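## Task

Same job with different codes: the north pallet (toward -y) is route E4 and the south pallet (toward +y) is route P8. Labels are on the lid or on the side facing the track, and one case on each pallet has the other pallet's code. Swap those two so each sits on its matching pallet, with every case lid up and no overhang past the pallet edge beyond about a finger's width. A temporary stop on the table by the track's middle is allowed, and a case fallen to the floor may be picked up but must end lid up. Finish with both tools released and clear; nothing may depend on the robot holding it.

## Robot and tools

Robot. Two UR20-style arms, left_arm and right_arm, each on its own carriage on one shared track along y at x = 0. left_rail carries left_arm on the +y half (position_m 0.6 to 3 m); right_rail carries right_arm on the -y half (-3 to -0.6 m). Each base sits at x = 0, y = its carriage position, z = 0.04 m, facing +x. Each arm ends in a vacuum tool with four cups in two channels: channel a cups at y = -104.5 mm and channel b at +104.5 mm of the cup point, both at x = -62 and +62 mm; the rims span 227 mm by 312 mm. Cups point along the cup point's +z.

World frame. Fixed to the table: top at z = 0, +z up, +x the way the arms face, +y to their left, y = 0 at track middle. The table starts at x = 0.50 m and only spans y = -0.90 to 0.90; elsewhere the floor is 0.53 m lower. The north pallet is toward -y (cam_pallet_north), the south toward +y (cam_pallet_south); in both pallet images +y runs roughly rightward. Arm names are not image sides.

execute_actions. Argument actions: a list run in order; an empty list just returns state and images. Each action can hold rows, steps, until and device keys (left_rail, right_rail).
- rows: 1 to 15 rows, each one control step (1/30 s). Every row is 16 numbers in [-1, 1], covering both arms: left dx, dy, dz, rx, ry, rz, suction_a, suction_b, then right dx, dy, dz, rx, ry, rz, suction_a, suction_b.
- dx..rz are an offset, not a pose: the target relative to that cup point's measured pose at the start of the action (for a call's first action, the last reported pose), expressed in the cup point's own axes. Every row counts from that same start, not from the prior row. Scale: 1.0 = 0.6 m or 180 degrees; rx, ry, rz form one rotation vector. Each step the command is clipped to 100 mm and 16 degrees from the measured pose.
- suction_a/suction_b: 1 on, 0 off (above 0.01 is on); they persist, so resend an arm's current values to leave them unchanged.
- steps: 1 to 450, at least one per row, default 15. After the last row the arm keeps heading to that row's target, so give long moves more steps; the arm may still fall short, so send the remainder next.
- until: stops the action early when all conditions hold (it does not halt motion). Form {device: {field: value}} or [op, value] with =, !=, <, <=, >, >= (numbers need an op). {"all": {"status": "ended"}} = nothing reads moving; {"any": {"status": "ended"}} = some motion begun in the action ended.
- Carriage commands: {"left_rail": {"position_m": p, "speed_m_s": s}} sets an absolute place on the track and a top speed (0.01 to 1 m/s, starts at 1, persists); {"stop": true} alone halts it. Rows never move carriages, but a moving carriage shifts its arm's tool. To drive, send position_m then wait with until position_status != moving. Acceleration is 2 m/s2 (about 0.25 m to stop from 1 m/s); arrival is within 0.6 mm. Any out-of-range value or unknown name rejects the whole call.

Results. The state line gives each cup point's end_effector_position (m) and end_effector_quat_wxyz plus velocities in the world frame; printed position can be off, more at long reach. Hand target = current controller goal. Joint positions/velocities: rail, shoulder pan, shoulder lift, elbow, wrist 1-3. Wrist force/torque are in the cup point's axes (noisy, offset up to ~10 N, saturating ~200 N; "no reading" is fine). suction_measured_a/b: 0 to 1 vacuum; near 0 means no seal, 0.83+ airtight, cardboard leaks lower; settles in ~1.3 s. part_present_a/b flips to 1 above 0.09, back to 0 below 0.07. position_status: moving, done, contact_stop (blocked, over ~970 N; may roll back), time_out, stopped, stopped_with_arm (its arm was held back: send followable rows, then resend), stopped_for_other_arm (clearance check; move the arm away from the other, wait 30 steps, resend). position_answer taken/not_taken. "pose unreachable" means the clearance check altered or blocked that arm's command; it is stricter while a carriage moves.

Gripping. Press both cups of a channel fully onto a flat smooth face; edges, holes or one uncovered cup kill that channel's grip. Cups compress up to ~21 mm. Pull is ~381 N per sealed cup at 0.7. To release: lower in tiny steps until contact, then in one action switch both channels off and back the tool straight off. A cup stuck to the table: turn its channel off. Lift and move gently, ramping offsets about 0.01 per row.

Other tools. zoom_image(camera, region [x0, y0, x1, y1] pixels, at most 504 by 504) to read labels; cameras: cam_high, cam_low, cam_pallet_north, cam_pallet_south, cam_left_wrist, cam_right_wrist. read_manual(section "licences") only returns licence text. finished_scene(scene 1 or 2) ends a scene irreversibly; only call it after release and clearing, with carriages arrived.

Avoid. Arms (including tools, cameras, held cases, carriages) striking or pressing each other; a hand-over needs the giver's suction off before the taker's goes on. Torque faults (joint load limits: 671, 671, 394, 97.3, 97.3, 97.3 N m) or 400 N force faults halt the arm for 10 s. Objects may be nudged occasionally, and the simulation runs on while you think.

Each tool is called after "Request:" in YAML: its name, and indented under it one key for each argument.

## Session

Request:
execute_actions:
  actions: []

Scene clock: 0.00 s.
left_arm: end_effector_position=(+0.8502, +1.8745, +0.4416) suction_measured_a=0.00 part_present_a=0 suction_measured_b=0.00 part_present_b=0 end_effector_quat_wxyz=(+0.000, +0.000, +1.000, -0.000) end_effector_velocity=(-0.000, +0.000, +0.000) end_effector_angular_velocity=(-0.000, -0.000, +0.000) | right_arm: end_effector_position=(+0.8498, -1.7571, +0.4389) suction_measured_a=0.00 part_present_a=0 suction_measured_b=0.00 part_present_b=0 end_effector_quat_wxyz=(-0.001, -0.000, +1.000, +0.001) end_effector_velocity=(+0.000, -0.000, -0.000) end_effector_angular_velocity=(-0.000, +0.000, +0.000)
Joint positions: left_arm=[ 1.875 -0.24  -1.499  2.091 -2.163 -1.571  1.332] | right_arm=[-1.759 -0.237 -1.497  2.092 -2.164 -1.57   1.333]
Joint velocities: left_arm=[ 0.  0. -0.  0. -0.  0. -0.] | right_arm=[ 0. -0.  0. -0. -0. -0. -0.]
Wrist force (N, on the end effector, along its own x y z axes, offset not removed): no reading
Wrist torque (N m, same axes, about the end effector's origin, offset not removed): no reading
Hand target (left_arm): +0.850, +1.874, +0.442; +0.000, +0.000, +1.000, -0.000
Hand target (right_arm): +0.850, -1.757, +0.439; -0.001, -0.000, +1.000, +0.001
left_rail: position_m=1.875 position_m_goal=1.875 speed_m_s=1.00 position_status=done position_answer=taken refusals=0
right_rail: position_m=-1.759 position_m_goal=-1.759 speed_m_s=1.00 position_status=done position_answer=taken refusals=0
camera_calibration (this result's frames):
cam_left_wrist: T_world_to_cam=[[-0.0110023, -0.997121, 0.0750202, 1.84241], [-0.820993, 0.0518371, 0.56858, 0.367636], [-0.570832, -0.0553354, -0.8192, 1.04539], [0, 0, 0, 1]] pos_world=[0.918837, 1.8759, 0.509131]
cam_right_wrist: T_world_to_cam=[[0.00466416, -0.996776, -0.0801, -1.71592], [-0.853688, -0.0456831, 0.518777, 0.440115], [-0.520764, 0.0659607, -0.851149, 1.0295], [0, 0, 0, 1]] pos_world=[0.919849, -1.75818, 0.510487]

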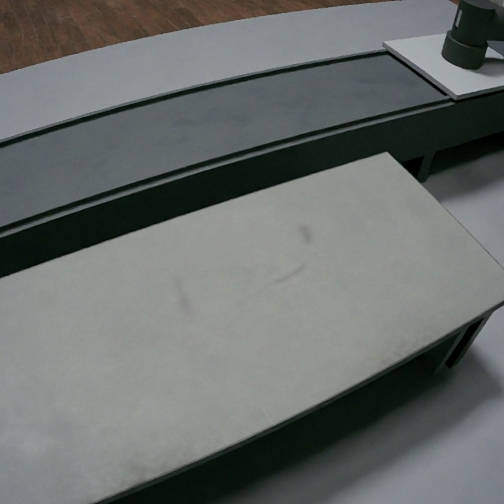

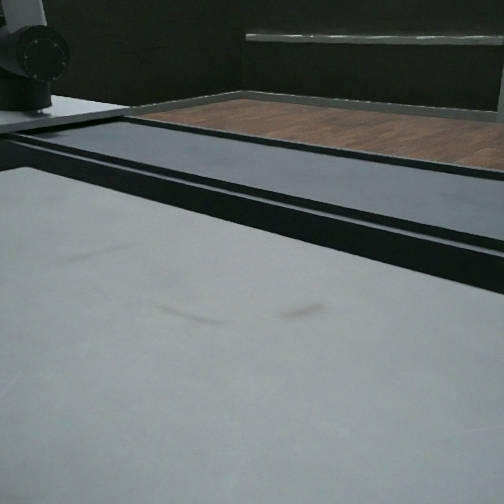

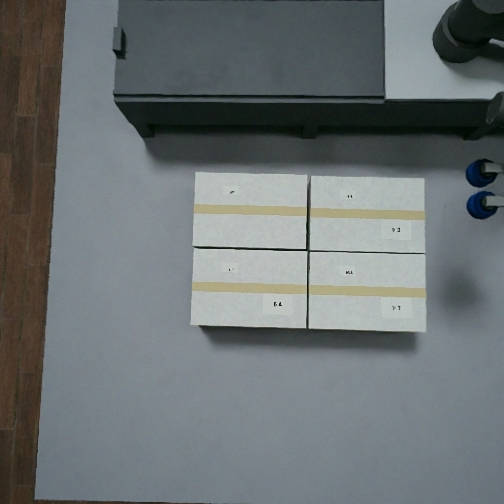

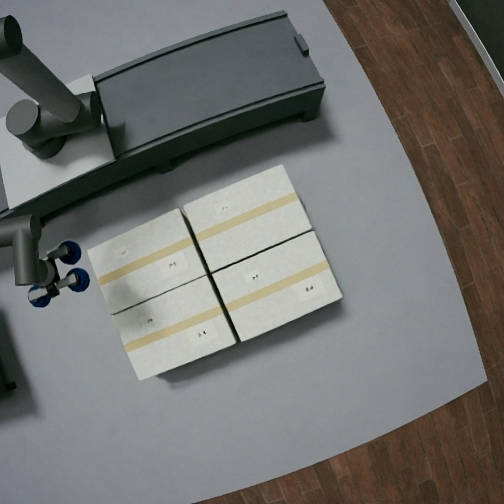

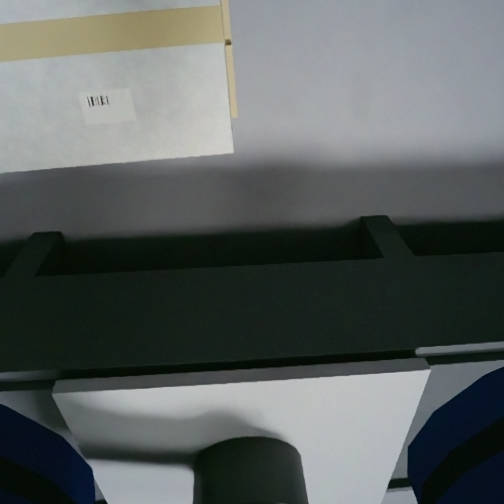

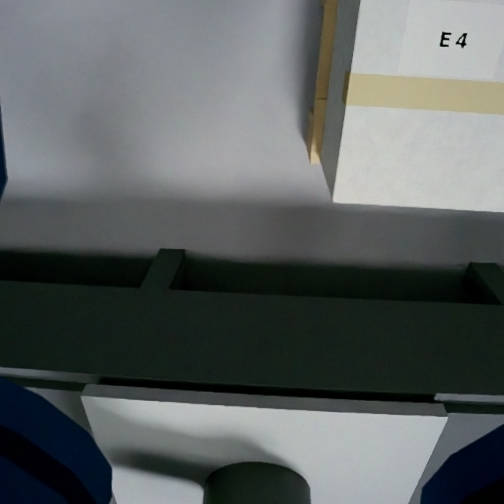

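Request:
zoom_image:
  camera: "cam_pallet_north"
  region: [180, 160, 450, 340]

Request:
zoom_image:
  camera: "cam_pallet_south"
  region: [80, 150, 350, 390]

Region (180, 160, 450, 340) of cam_pallet_north's 504x504 image, scaled by 1.867, with more detail than that image has.

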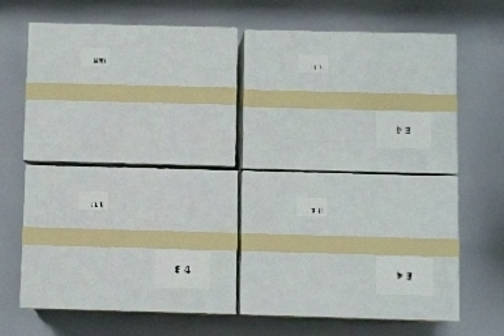

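Region (80, 150, 350, 390) of cam_pallet_south's 504x504 image, scaled by 1.867, with more detail than that image has.

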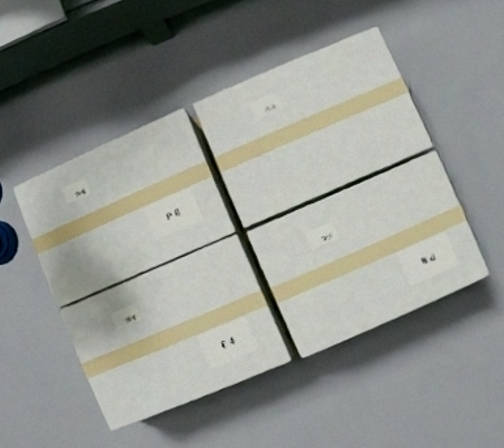

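Request:
execute_actions:
  actions:
    - {"right_rail":{"position_m":-2.74},"left_rail":{"position_m":2.23},"rows":[[-0.68,0,0.3,0,0,0,0,0,0.05,0,0.3,0,0,0,0,0]],"steps":90}
    - {"rows":[[0,0,0.2,0,0,0,0,0,0,0,0.2,0,0,0,0,0]],"steps":40}

Scene clock: 18.37 s.
left_arm: end_effector_position=(+1.2586, +2.2289, +0.1420) suction_measured_a=0.00 part_present_a=0 suction_measured_b=0.00 part_present_b=0 end_effector_quat_wxyz=(+0.000, +0.000, +1.000, -0.000) end_effector_velocity=(-0.000, +0.000, -0.000) end_effector_angular_velocity=(+0.000, +0.000, +0.000) | right_arm: end_effector_position=(+0.8194, -2.7382, +0.1390) suction_measured_a=0.00 part_present_a=0 suction_measured_b=0.00 part_present_b=0 end_effector_quat_wxyz=(-0.001, -0.000, +1.000, +0.001) end_effector_velocity=(+0.000, +0.000, -0.000) end_effector_angular_velocity=(+0.000, +0.000, +0.000)
Joint positions: left_arm=[ 2.23  -0.161 -0.868  1.633 -2.336 -1.571  1.41 ] | right_arm=[-2.74  -0.246 -1.201  2.311 -2.678 -1.57   1.324]
Joint velocities: left_arm=[ 0.  0.  0.  0. -0.  0. -0.] | right_arm=[ 0.  0.  0.  0. -0.  0.  0.]
Wrist force (N, on the end effector, along its own x y z axes, offset not removed): left_arm=[0.9 -1.9 2.4] | right_arm=[1.1 -3.6 -2.3]
Wrist torque (N m, same axes, about the end effector's origin, offset not removed): left_arm=[-0.52 0.09 -0.20] | right_arm=[-0.46 0.17 0.28]
Hand target (left_arm): +1.259, +2.229, +0.142; +0.000, +0.000, +1.000, -0.000
Hand target (right_arm): +0.819, -2.738, +0.139; -0.001, -0.000, +1.000, +0.001
Off the commanded pose (left_arm): 0.000 m, 0 deg.
Off the commanded pose (right_arm): 0.000 m, 0 deg.
left_rail: position_m=2.230 position_m_goal=2.230 speed_m_s=1.00 position_status=done position_answer=taken refusals=0
right_rail: position_m=-2.740 position_m_goal=-2.740 speed_m_s=1.00 position_status=done position_answer=taken refusals=0
camera_calibration (this result's frames):
cam_left_wrist: T_world_to_cam=[[-0.0110169, -0.997125, 0.0749691, 2.22281], [-0.821018, 0.0518174, 0.568546, 0.855042], [-0.570796, -0.0552873, -0.819229, 1.05255], [0, 0, 0, 1]] pos_world=[1.32729, 2.23031, 0.209509]
cam_right_wrist: T_world_to_cam=[[0.00466374, -0.996773, -0.0801422, -2.71773], [-0.853688, -0.0457047, 0.518776, 0.524919], [-0.520764, 0.065997, -0.851146, 0.823233], [0, 0, 0, 1]] pos_world=[0.889502, -2.7393, 0.210571]

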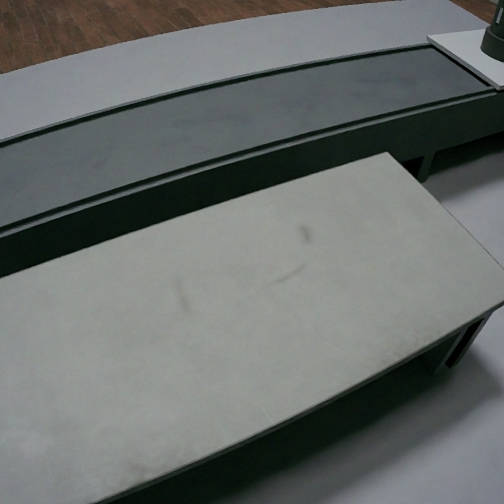

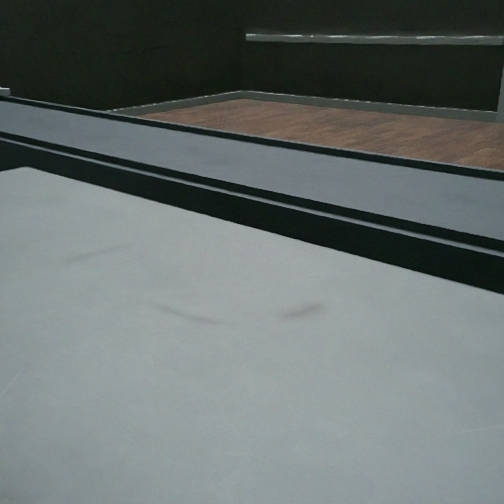

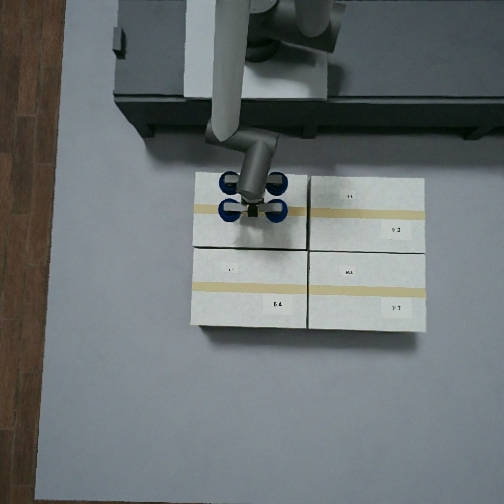

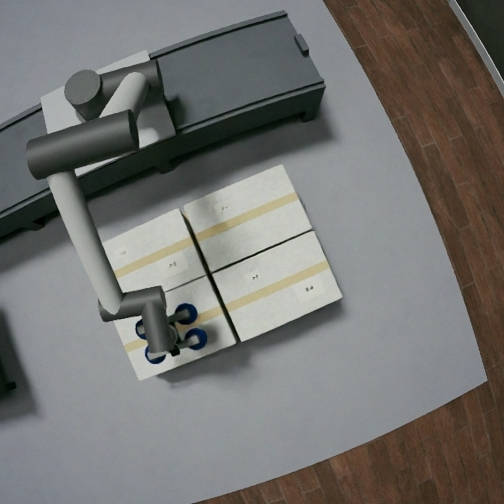

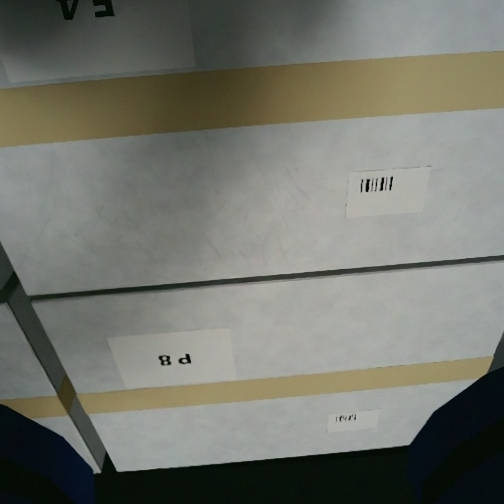

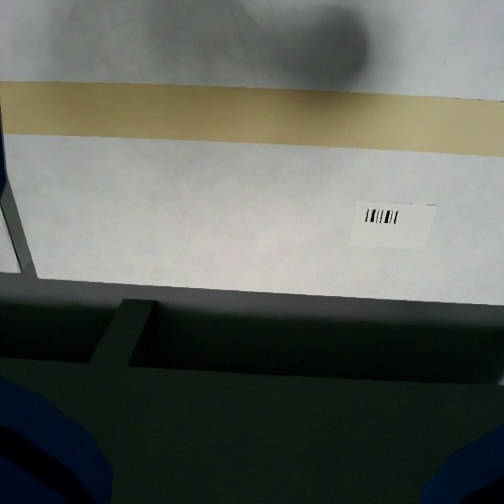

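Request:
execute_actions:
  actions:
    - {"rows":[[0.015,0,0.32,0,0,-0.022,0,0,-0.015,0,0.315,0,0,0,0,0]],"steps":50}
    - {"rows":[[0,0,0.085,0,0,0,1,1,0,0,0.085,0,0,0,1,1]],"steps":55}
    - {"rows":[[0,0,-0.02,0,0,0,1,1,0,0,-0.02,0,0,0,1,1],[0,0,-0.06,0,0,0,1,1,0,0,-0.06,0,0,0,1,1],[0,0,-0.12,0,0,0,1,1,0,0,-0.12,0,0,0,1,1],[0,0,-0.78,0,0,0,1,1,0,0,-0.78,0,0,0,1,1]],"steps":90}
    - {"rows":[[0.6,0,0,0,0,0.022,1,1,-0.08,0,0,0,0,0,1,1]],"steps":60}
    - {"left_rail":{"position_m":1.5,"speed_m_s":0.6},"right_rail":{"position_m":-0.6,"speed_m_s":0.6},"steps":200,"until":{"all":{"status":"ended"}}}
    - {"rows":[[0,0,-0.5,0,0,0,1,1,0,0.1,0,0,0,0,1,1],[0,0,-0.5,0,0,0,1,1,0,0.8,0,0,0,0,1,1]],"steps":90}
    - {"rows":[[0,0,0,0,0,0,1,1,0,0.8,0,0,0,0,1,1]],"steps":90}
    - {"rows":[[0,0,0,0,0,0,1,1,0,0,0.11,0,0,0,1,1]],"steps":40}

Scene clock: 52.90 s.
left_arm: end_effector_position=(+0.8895, +1.4743, +0.6668) suction_measured_a=0.00 part_present_a=0 suction_measured_b=0.00 part_present_b=0 end_effector_quat_wxyz=(+0.000, +0.000, +1.000, -0.000) end_effector_velocity=(-0.000, +0.000, +0.000) end_effector_angular_velocity=(-0.000, -0.000, +0.000) | right_arm: end_effector_position=(+0.8748, +0.3615, +0.3005) suction_measured_a=0.00 part_present_a=0 suction_measured_b=0.00 part_present_b=0 end_effector_quat_wxyz=(-0.001, -0.000, +1.000, -0.000) end_effector_velocity=(+0.000, +0.000, -0.000) end_effector_angular_velocity=(-0.000, +0.000, +0.000)
Joint positions: left_arm=[ 1.5   -0.257 -1.568  1.823 -1.826 -1.571  1.315] | right_arm=[-0.6    0.677 -0.943  1.498 -2.125 -1.57   2.247]
Joint velocities: left_arm=[ 0.  0. -0.  0. -0. -0.  0.] | right_arm=[ 0. -0.  0.  0. -0. -0. -0.]
Wrist force (N, on the end effector, along its own x y z axes, offset not removed): left_arm=[2.7 3.0 2.3] | right_arm=[-4.2 -1.4 0.6]
Wrist torque (N m, same axes, about the end effector's origin, offset not removed): left_arm=[-0.02 -0.02 0.02] | right_arm=[-0.18 0.87 0.14]
Hand target (left_arm): +0.890, +1.474, +0.667; +0.000, +0.000, +1.000, -0.000
Hand target (right_arm): +0.875, +0.362, +0.300; -0.001, -0.000, +1.000, -0.000
Off the commanded pose (left_arm): 0.000 m, 0 deg.
Off the commanded pose (right_arm): 0.000 m, 0 deg.
left_rail: position_m=1.500 position_m_goal=1.500 speed_m_s=0.60 position_status=done position_answer=taken refusals=0
right_rail: position_m=-0.600 position_m_goal=-0.600 speed_m_s=0.60 position_status=done position_answer=taken refusals=0
camera_calibration (this result's frames):
cam_left_wrist: T_world_to_cam=[[-0.0110557, -0.99712, 0.0750324, 1.42694], [-0.820995, 0.0518875, 0.568573, 0.292565], [-0.570828, -0.0553152, -0.819204, 1.23013], [0, 0, 0, 1]] pos_world=[0.958164, 1.47569, 0.734317]
cam_right_wrist: T_world_to_cam=[[0.00469648, -0.996938, -0.0780557, 0.384025], [-0.853434, -0.0446779, 0.519283, 0.629349], [-0.52118, 0.0641766, -0.85103, 0.785925], [0, 0, 0, 1]] pos_world=[0.944912, 0.360529, 0.372011]

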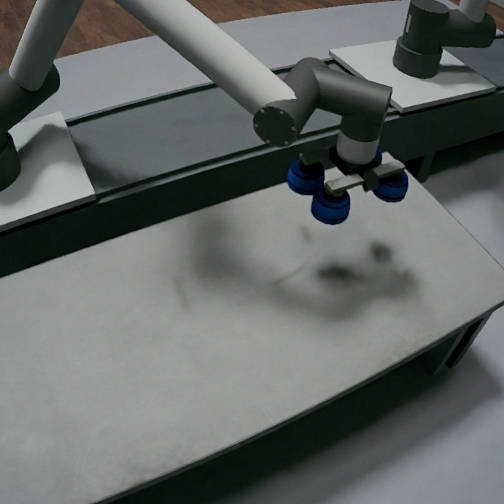

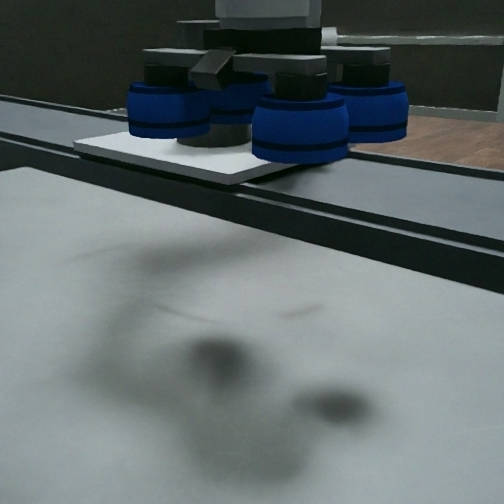

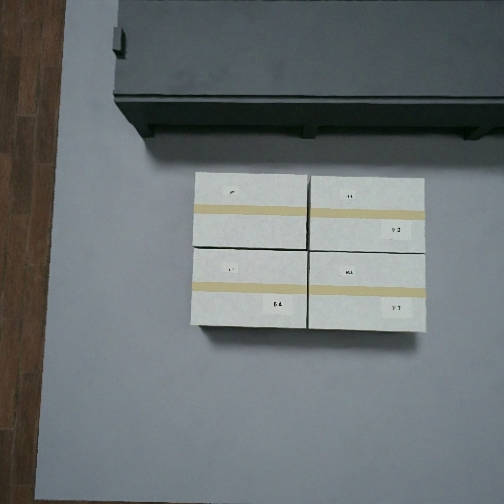

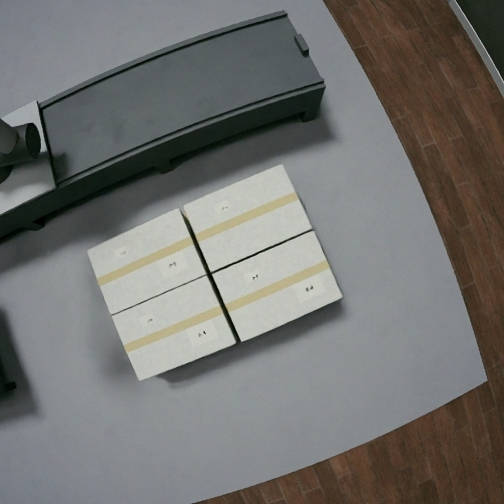

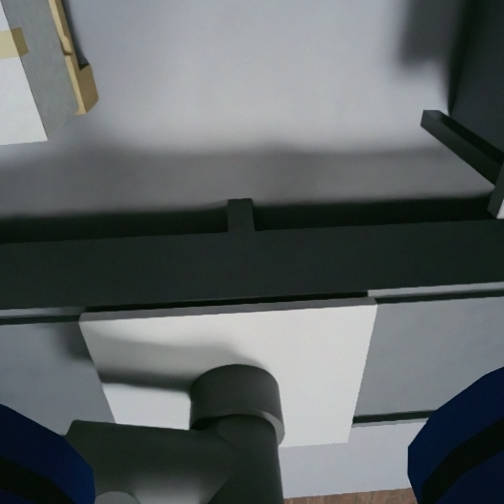

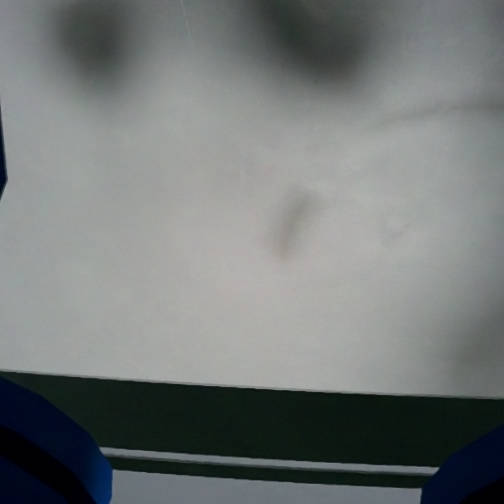

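Request:
execute_actions:
  actions:
    - {"rows":[[0,0,0,0,0,0,0,0,0,-1,-0.2,0,0,0,0,0]],"steps":60}
    - {"left_rail":{"position_m":2.235,"speed_m_s":1},"right_rail":{"position_m":-2.74,"speed_m_s":1},"rows":[[-0.56,0,0.5,0,0,0,0,0,0.108,-0.6,0,0,0,0,0,0]],"steps":110}
    - {"rows":[[0,0,0.82,0,0,-0.022,0,0,0,0,0.9,0,0,0,0,0]],"steps":80}

Scene clock: 67.80 s.
left_arm: end_effector_position=(+1.2269, +2.2089, -0.1253) suction_measured_a=0.00 part_present_a=0 suction_measured_b=0.00 part_present_b=0 end_effector_quat_wxyz=(+0.000, -0.034, +0.999, -0.000) end_effector_velocity=(-0.000, +0.000, -0.000) end_effector_angular_velocity=(+0.000, +0.000, -0.000) | right_arm: end_effector_position=(+0.8114, -2.7380, -0.1189) suction_measured_a=0.00 part_present_a=0 suction_measured_b=0.00 part_present_b=0 end_effector_quat_wxyz=(-0.001, -0.000, +1.000, +0.001) end_effector_velocity=(-0.000, +0.000, -0.000) end_effector_angular_velocity=(+0.000, +0.000, +0.000)
Joint positions: left_arm=[ 2.235 -0.186 -0.646  1.696 -2.622 -1.571  1.316] | right_arm=[-2.74  -0.248 -0.805  2.335 -3.098 -1.57   1.322]
Joint velocities: left_arm=[ 0.  0.  0. -0. -0. -0.  0.] | right_arm=[ 0.  0.  0. -0. -0. -0. -0.]
Wrist force (N, on the end effector, along its own x y z axes, offset not removed): left_arm=[1.5 -0.5 2.1] | right_arm=[-1.8 2.8 3.8]
Wrist torque (N m, same axes, about the end effector's origin, offset not removed): left_arm=[-0.41 0.15 -0.22] | right_arm=[0.52 0.54 0.22]
Hand target (left_arm): +1.227, +2.209, -0.125; +0.000, -0.034, +0.999, -0.000
Hand target (right_arm): +0.811, -2.738, -0.119; -0.001, -0.000, +1.000, +0.001
Off the commanded pose (left_arm): 0.001 m, 0 deg.
Off the commanded pose (right_arm): 0.001 m, 0 deg.
left_rail: position_m=2.235 position_m_goal=2.235 speed_m_s=1.00 position_status=done position_answer=taken refusals=0
right_rail: position_m=-2.740 position_m_goal=-2.740 speed_m_s=1.00 position_status=done position_answer=taken refusals=0
camera_calibration (this result's frames):
cam_left_wrist: T_world_to_cam=[[0.0578317, -0.995502, 0.0750425, 2.13456], [-0.822618, -0.00492845, 0.568573, 1.10928], [-0.565646, -0.0946129, -0.819203, 0.894977], [0, 0, 0, 1]] pos_world=[1.2953, 2.2151, -0.0577191]
cam_right_wrist: T_world_to_cam=[[0.00474029, -0.996777, -0.0800855, -2.73823], [-0.853685, -0.0457407, 0.518778, 0.651747], [-0.520769, 0.0659086, -0.85115, 0.599246], [0, 0, 0, 1]] pos_world=[0.881435, -2.73909, -0.0473567]

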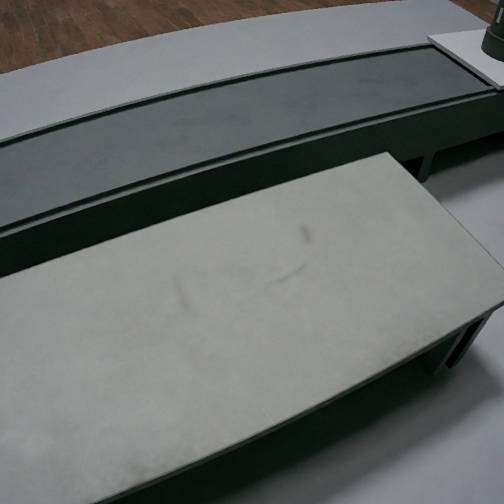

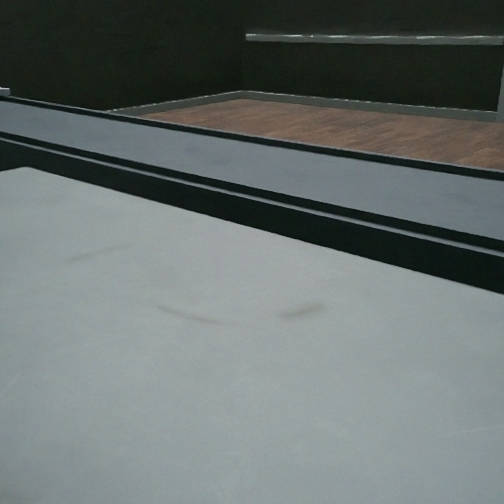

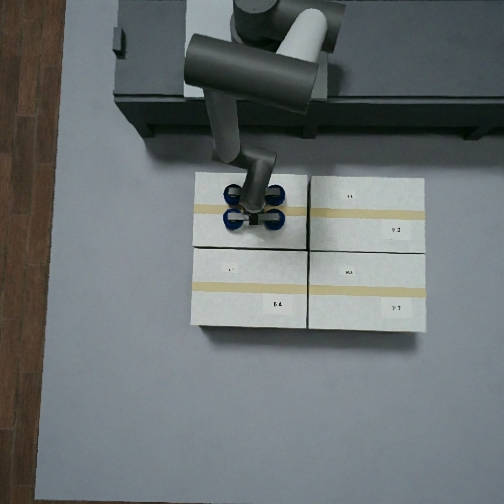

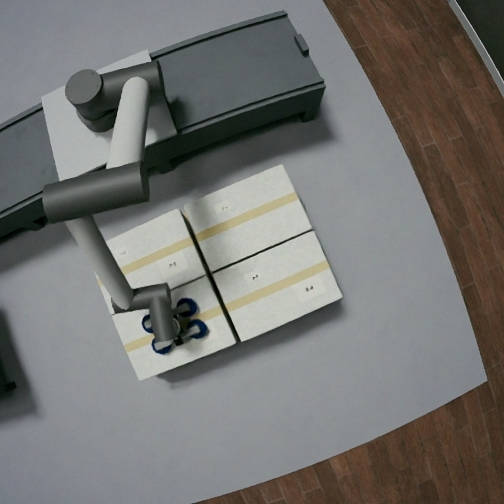

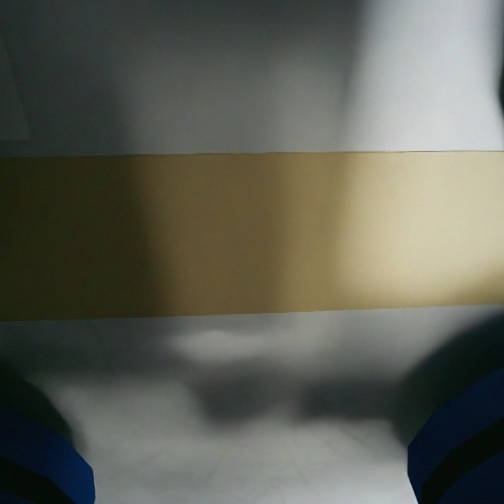

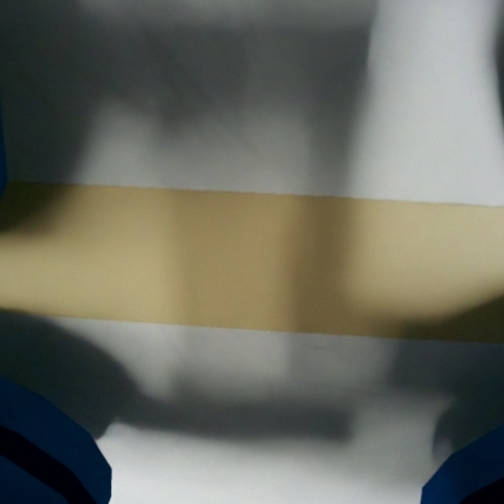

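Request:
execute_actions:
  actions:
    - {"rows":[[0,0,0.045,0,0,0,1,1,0,0,0.055,0,0,0,1,1]],"steps":55}

Scene clock: 73.93 s.
left_arm: end_effector_position=(+1.2269, +2.2089, -0.1523) suction_measured_a=0.93 part_present_a=1 suction_measured_b=0.93 part_present_b=1 end_effector_quat_wxyz=(+0.000, -0.034, +0.999, -0.000) end_effector_velocity=(-0.000, -0.000, -0.000) end_effector_angular_velocity=(+0.000, +0.000, -0.000) | right_arm: end_effector_position=(+0.8113, -2.7380, -0.1519) suction_measured_a=0.83 part_present_a=1 suction_measured_b=0.83 part_present_b=1 end_effector_quat_wxyz=(-0.001, -0.000, +1.000, +0.001) end_effector_velocity=(+0.000, -0.000, -0.000) end_effector_angular_velocity=(-0.000, +0.000, -0.000)
Joint positions: left_arm=[ 2.235 -0.186 -0.618  1.69  -2.644 -1.571  1.316] | right_arm=[-2.74  -0.248 -0.752  2.326 -3.142 -1.57   1.322]
Joint velocities: left_arm=[ 0. -0.  0. -0. -0. -0. -0.] | right_arm=[ 0. -0.  0. -0.  0. -0.  0.]
Wrist force (N, on the end effector, along its own x y z axes, offset not removed): left_arm=[1.4 2.5 19.6] | right_arm=[-3.7 -4.6 21.7]
Wrist torque (N m, same axes, about the end effector's origin, offset not removed): left_arm=[1.52 3.06 -0.12] | right_arm=[-8.45 3.12 0.21]
Hand target (left_arm): +1.227, +2.209, -0.152; +0.000, -0.034, +0.999, -0.000
Hand target (right_arm): +0.811, -2.738, -0.152; -0.001, -0.000, +1.000, +0.001
Off the commanded pose (left_arm): 0.000 m, 0 deg.
Off the commanded pose (right_arm): 0.000 m, 0 deg.
left_rail: position_m=2.235 position_m_goal=2.235 speed_m_s=1.00 position_status=done position_answer=taken refusals=0
right_rail: position_m=-2.740 position_m_goal=-2.740 speed_m_s=1.00 position_status=done position_answer=taken refusals=0
camera_calibration (this result's frames):
cam_left_wrist: T_world_to_cam=[[0.0578341, -0.995502, 0.0750424, 2.13654], [-0.822618, -0.00493046, 0.568573, 1.12467], [-0.565645, -0.0946141, -0.819203, 0.872865], [0, 0, 0, 1]] pos_world=[1.29534, 2.21506, -0.0847358]
cam_right_wrist: T_world_to_cam=[[0.00475501, -0.996777, -0.0800858, -2.74089], [-0.853684, -0.0457535, 0.518777, 0.668801], [-0.520769, 0.0659012, -0.85115, 0.571128], [0, 0, 0, 1]] pos_world=[0.881404, -2.73909, -0.0803499]

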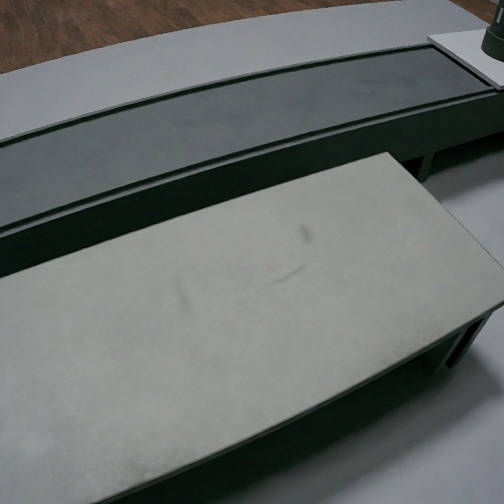

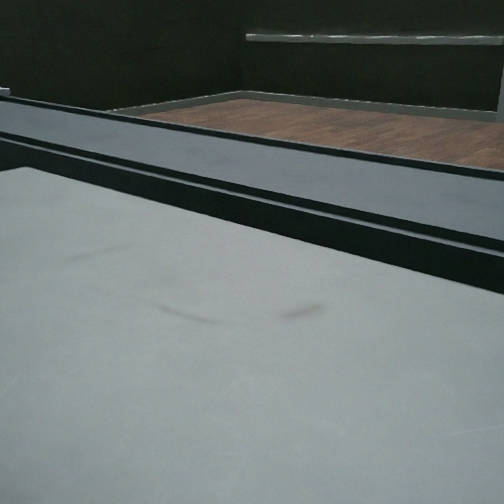

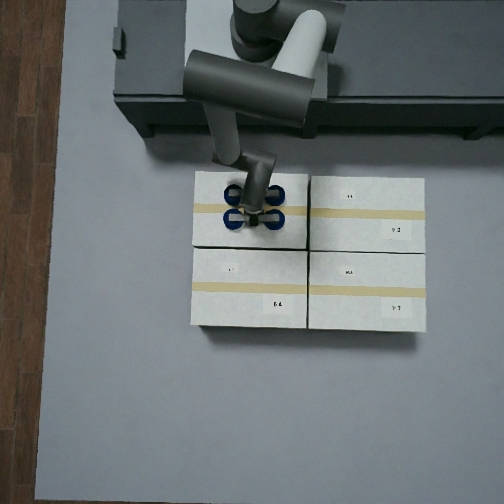

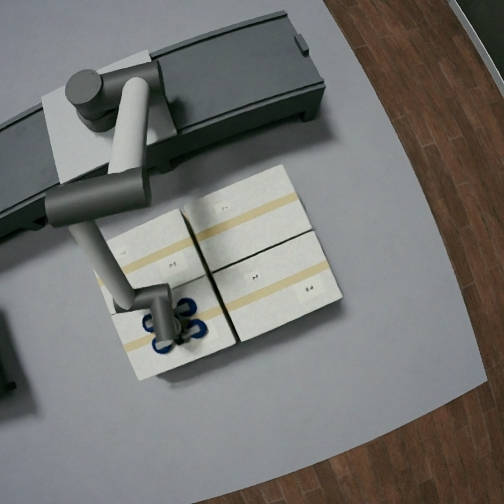

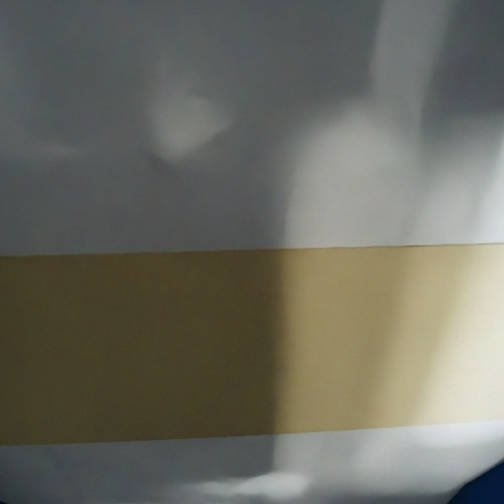

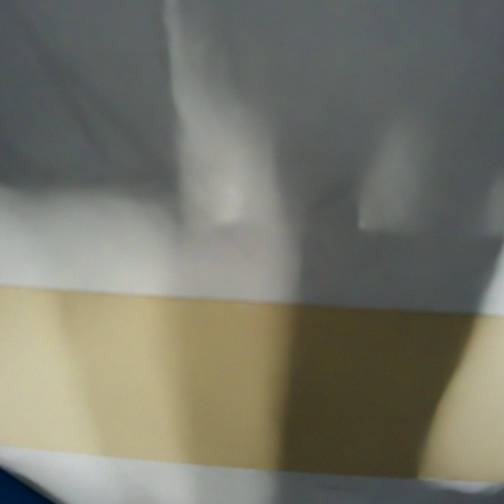

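Request:
execute_actions:
  actions:
    - {"rows":[[0,0,-0.02,0,0,0,1,1,0,0,-0.02,0,0,0,1,1],[0,0,-0.06,0,0,0,1,1,0,0,-0.06,0,0,0,1,1],[0,0,-0.12,0,0,0,1,1,0,0,-0.12,0,0,0,1,1],[0,0,-0.82,0,0,0,1,1,0,0,-0.82,0,0,0,1,1]],"steps":90}
    - {"rows":[[0.6,0,0,0,0,0.022,1,1,-0.1,0,0,0,0,0,1,1]],"steps":70}
    - {"left_rail":{"position_m":1.5,"speed_m_s":0.6},"right_rail":{"position_m":-0.6,"speed_m_s":0.6},"steps":200,"until":{"all":{"status":"ended"}}}
    - {"rows":[[0,0,-0.5,0,0,0,1,1,0,0.1,0,0,0,0,1,1],[0,0,-0.5,0,0,0,1,1,0,0.8,0,0,0,0,1,1]],"steps":90}
    - {"rows":[[0,0,0,0,0,0,1,1,0,0.8,0,0,0,0,1,1]],"steps":90}
    - {"rows":[[0,0,0,0,0,0,1,1,0,0,0.13,0,0,0,1,1]],"steps":45}

Scene clock: 98.63 s.
left_arm: end_effector_position=(+0.8664, +1.4493, +0.6397) suction_measured_a=0.93 part_present_a=1 suction_measured_b=0.93 part_present_b=1 end_effector_quat_wxyz=(+0.000, +0.000, +1.000, -0.000) end_effector_velocity=(+0.000, -0.000, -0.000) end_effector_angular_velocity=(-0.000, +0.000, -0.000) | right_arm: end_effector_position=(+0.8699, +0.3614, +0.2614) suction_measured_a=0.83 part_present_a=1 suction_measured_b=0.83 part_present_b=1 end_effector_quat_wxyz=(-0.001, -0.000, +1.000, -0.000) end_effector_velocity=(-0.000, +0.000, -0.000) end_effector_angular_velocity=(+0.000, +0.000, -0.000)
Joint positions: left_arm=[ 1.5   -0.292 -1.586  1.879 -1.864 -1.571  1.279] | right_arm=[-0.6    0.68  -0.921  1.523 -2.17  -1.57   2.249]
Joint velocities: left_arm=[-0. -0.  0. -0. -0. -0.  0.] | right_arm=[ 0.  0.  0.  0. -0.  0.  0.]
Wrist force (N, on the end effector, along its own x y z axes, offset not removed): left_arm=[-0.9 1.2 17.4] | right_arm=[2.9 1.2 24.9]
Wrist torque (N m, same axes, about the end effector's origin, offset not removed): left_arm=[1.22 3.28 -0.18] | right_arm=[-7.79 2.33 0.04]
Hand target (left_arm): +0.866, +1.450, +0.640; +0.000, +0.000, +1.000, -0.000
Hand target (right_arm): +0.870, +0.362, +0.261; -0.001, -0.000, +1.000, -0.000
Off the commanded pose (left_arm): 0.000 m, 0 deg.
Off the commanded pose (right_arm): 0.000 m, 0 deg.
left_rail: position_m=1.500 position_m_goal=1.500 speed_m_s=0.60 position_status=done position_answer=taken refusals=0
right_rail: position_m=-0.600 position_m_goal=-0.600 speed_m_s=0.60 position_status=done position_answer=taken refusals=0
camera_calibration (this result's frames):
cam_left_wrist: T_world_to_cam=[[-0.0110513, -0.997118, 0.0750626, 1.40381], [-0.820978, 0.0519027, 0.568596, 0.290218], [-0.570853, -0.0553411, -0.819185, 1.19346], [0, 0, 0, 1]] pos_world=[0.935067, 1.45075, 0.707274]
cam_right_wrist: T_world_to_cam=[[0.0047479, -0.996945, -0.0779658, 0.380874], [-0.853411, -0.0446776, 0.51932, 0.645409], [-0.521217, 0.0640712, -0.851016, 0.750142], [0, 0, 0, 1]] pos_world=[0.939978, 0.360484, 0.332904]

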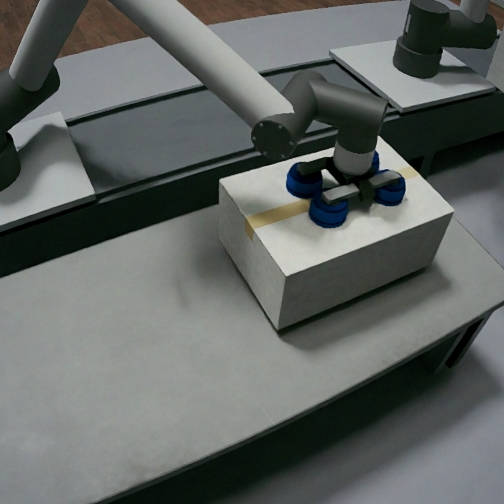

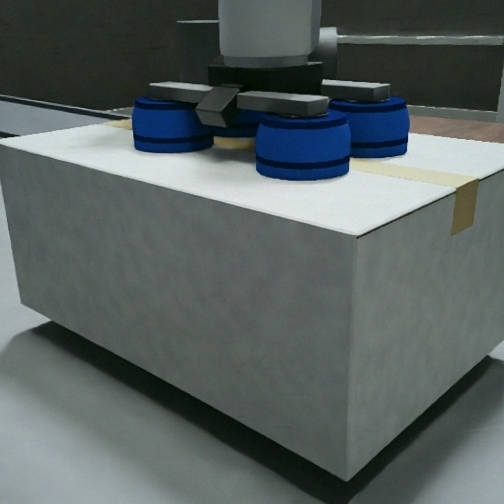

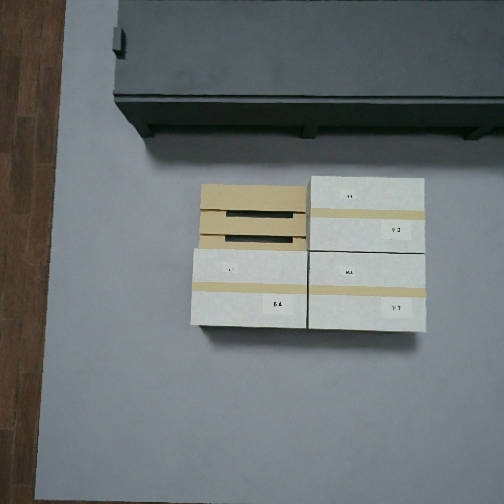

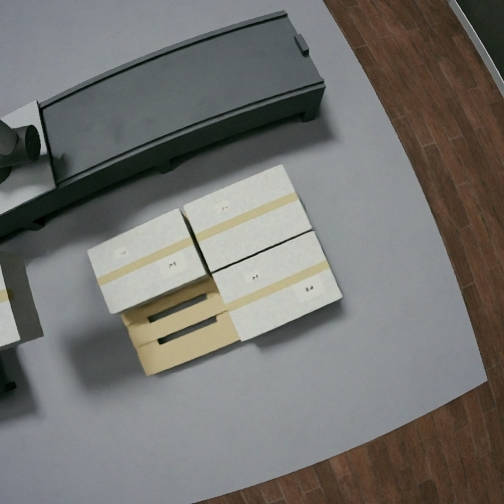

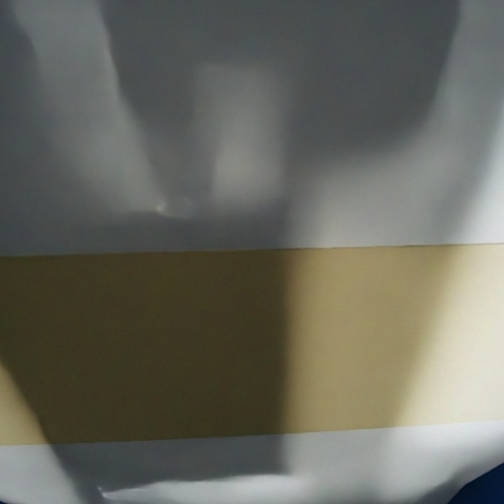

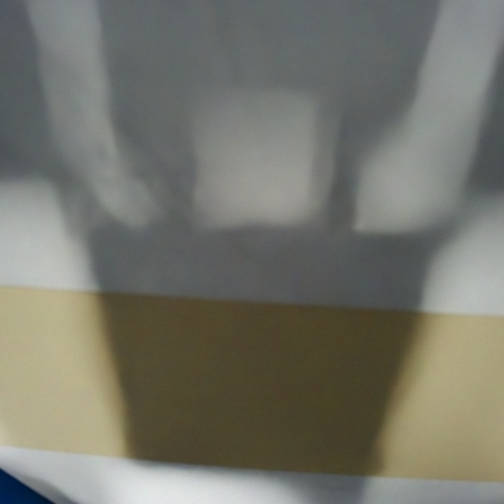

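Request:
execute_actions:
  actions:
    - {"rows":[[0,0,0,0,0,0,1,1,0,0,0.025,0,0,0,1,1]],"steps":25}
    - {"rows":[[0,0,0,0,0,0,1,1,0,0,0,0,0,0,0,0]],"steps":15}
    - {"rows":[[0,0,0,0,0,0,1,1,0,0,-0.3,0,0,0,0,0]],"steps":40}
    - {"rows":[[0,0,0,0,0,0,1,1,0,-1,0,0,0,0,0,0]],"steps":70}
    - {"rows":[[0,0,0,0,0,0,1,1,0,-0.6,0,0,0,0,0,0]],"steps":50}
    - {"right_rail":{"position_m":-1.9,"speed_m_s":1},"steps":120,"until":{"all":{"status":"ended"}}}
    - {"left_rail":{"position_m":0.6},"steps":120,"until":{"all":{"status":"ended"}}}
    - {"rows":[[0,-0.1,0,0,0,0,1,1,0,0,0,0,0,0,0,0],[0,-0.8,0,0,0,0,1,1,0,0,0,0,0,0,0,0]],"steps":90}
    - {"rows":[[0,-0.716,0,0,0,0,1,1,0,0,0,0,0,0,0,0]],"steps":80}
    - {"rows":[[0,0,0.62,0,0,0,1,1,0,0,0,0,0,0,0,0]],"steps":80}
    - {"rows":[[0,0,0.035,0,0,0,1,1,0,0,0,0,0,0,0,0]],"steps":25}
    - {"rows":[[0,0,0,0,0,0,0,0,0,0,0,0,0,0,0,0]],"steps":15}
    - {"rows":[[0,0,-0.25,0,0,0,0,0,0,0,0,0,0,0,0,0]],"steps":40}
    - {"rows":[[0,0.6,0,0,0,0,0,0,0,0,0,0,0,0,0,0]],"steps":50}
    - {"rows":[[-0.006,0.603,0,0,0,0,0,0,0,0,0,0,0,0,0,0]],"steps":50}

Scene clock: 134.47 s.
left_arm: end_effector_position=(+0.8704, +0.3613, +0.3966) suction_measured_a=0.00 part_present_a=0 suction_measured_b=0.00 part_present_b=0 end_effector_quat_wxyz=(+0.000, +0.000, +1.000, -0.000) end_effector_velocity=(+0.000, +0.000, +0.000) end_effector_angular_velocity=(-0.000, -0.000, +0.000) | right_arm: end_effector_position=(+0.8719, -1.8981, +0.4268) suction_measured_a=0.00 part_present_a=0 suction_measured_b=0.00 part_present_b=0 end_effector_quat_wxyz=(-0.001, -0.001, +1.000, +0.001) end_effector_velocity=(-0.000, -0.000, -0.000) end_effector_angular_velocity=(-0.000, +0.000, -0.000)
Joint positions: left_arm=[ 0.6   -0.492 -1.407  2.058 -2.223 -1.571  1.079] | right_arm=[-1.9   -0.231 -1.463  2.074 -2.179 -1.57   1.339]
Joint velocities: left_arm=[ 0.  0. -0.  0. -0. -0.  0.] | right_arm=[ 0. -0.  0.  0.  0. -0.  0.]
Wrist force (N, on the end effector, along its own x y z axes, offset not removed): left_arm=[4.0 0.3 0.2] | right_arm=[0.5 -1.8 -1.1]
Wrist torque (N m, same axes, about the end effector's origin, offset not removed): left_arm=[-0.29 -0.21 -0.25] | right_arm=[-0.18 0.20 0.22]
Hand target (left_arm): +0.870, +0.362, +0.397; +0.000, +0.000, +1.000, -0.000
Hand target (right_arm): +0.872, -1.898, +0.427; -0.001, -0.001, +1.000, +0.001
Off the commanded pose (left_arm): 0.000 m, 0 deg.
Off the commanded pose (right_arm): 0.000 m, 0 deg.
left_rail: position_m=0.600 position_m_goal=0.600 speed_m_s=0.60 position_status=done position_answer=taken refusals=0
right_rail: position_m=-1.900 position_m_goal=-1.900 speed_m_s=1.00 position_status=done position_answer=taken refusals=0
camera_calibration (this result's frames):
cam_left_wrist: T_world_to_cam=[[-0.0111101, -0.997126, 0.074938, 0.337366], [-0.820924, 0.0518851, 0.568675, 0.488119], [-0.570929, -0.0552004, -0.819141, 0.936352], [0, 0, 0, 1]] pos_world=[0.939047, 0.362757, 0.464142]
cam_right_wrist: T_world_to_cam=[[0.00479152, -0.996786, -0.0799619, -1.85771], [-0.853624, -0.0457277, 0.518879, 0.458664], [-0.520868, 0.0657711, -0.8511, 1.03975], [0, 0, 0, 1]] pos_world=[0.941999, -1.89916, 0.498392]

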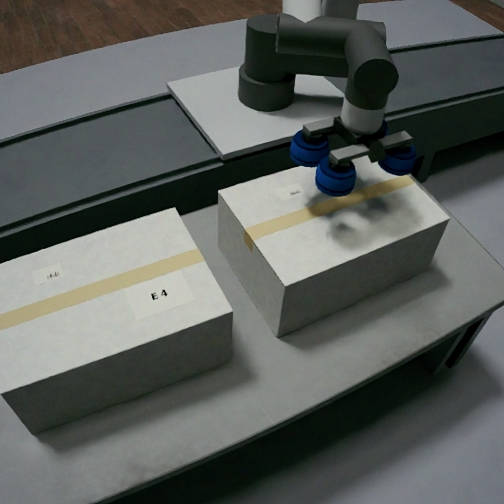

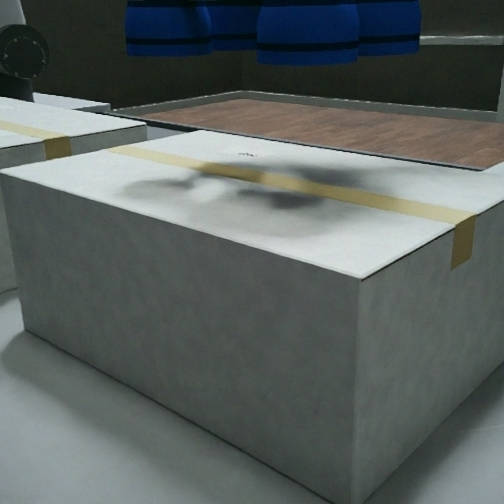

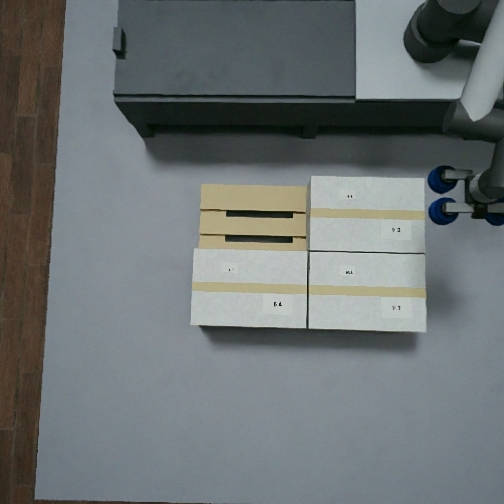

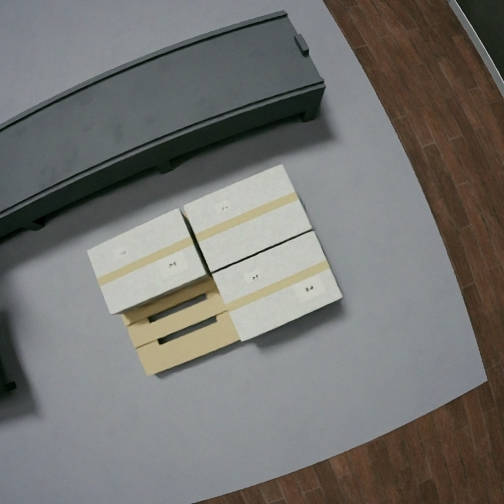

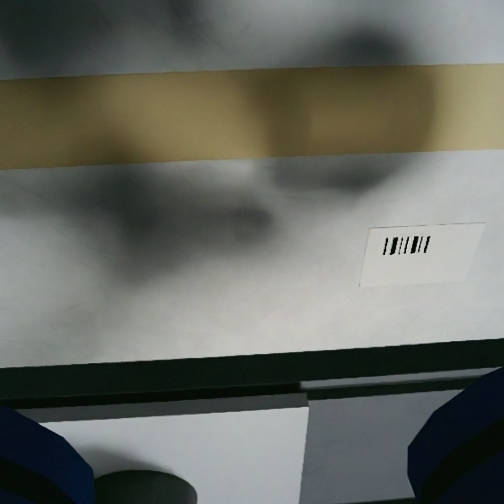

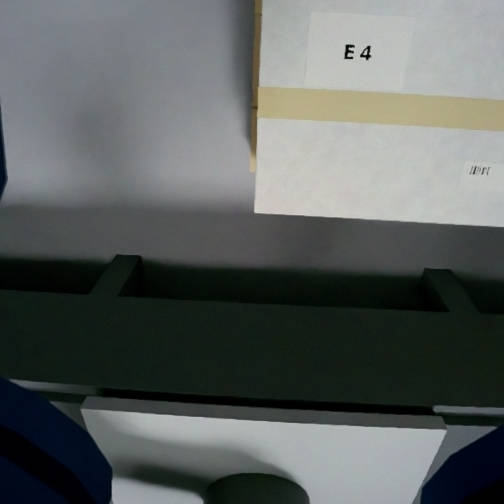

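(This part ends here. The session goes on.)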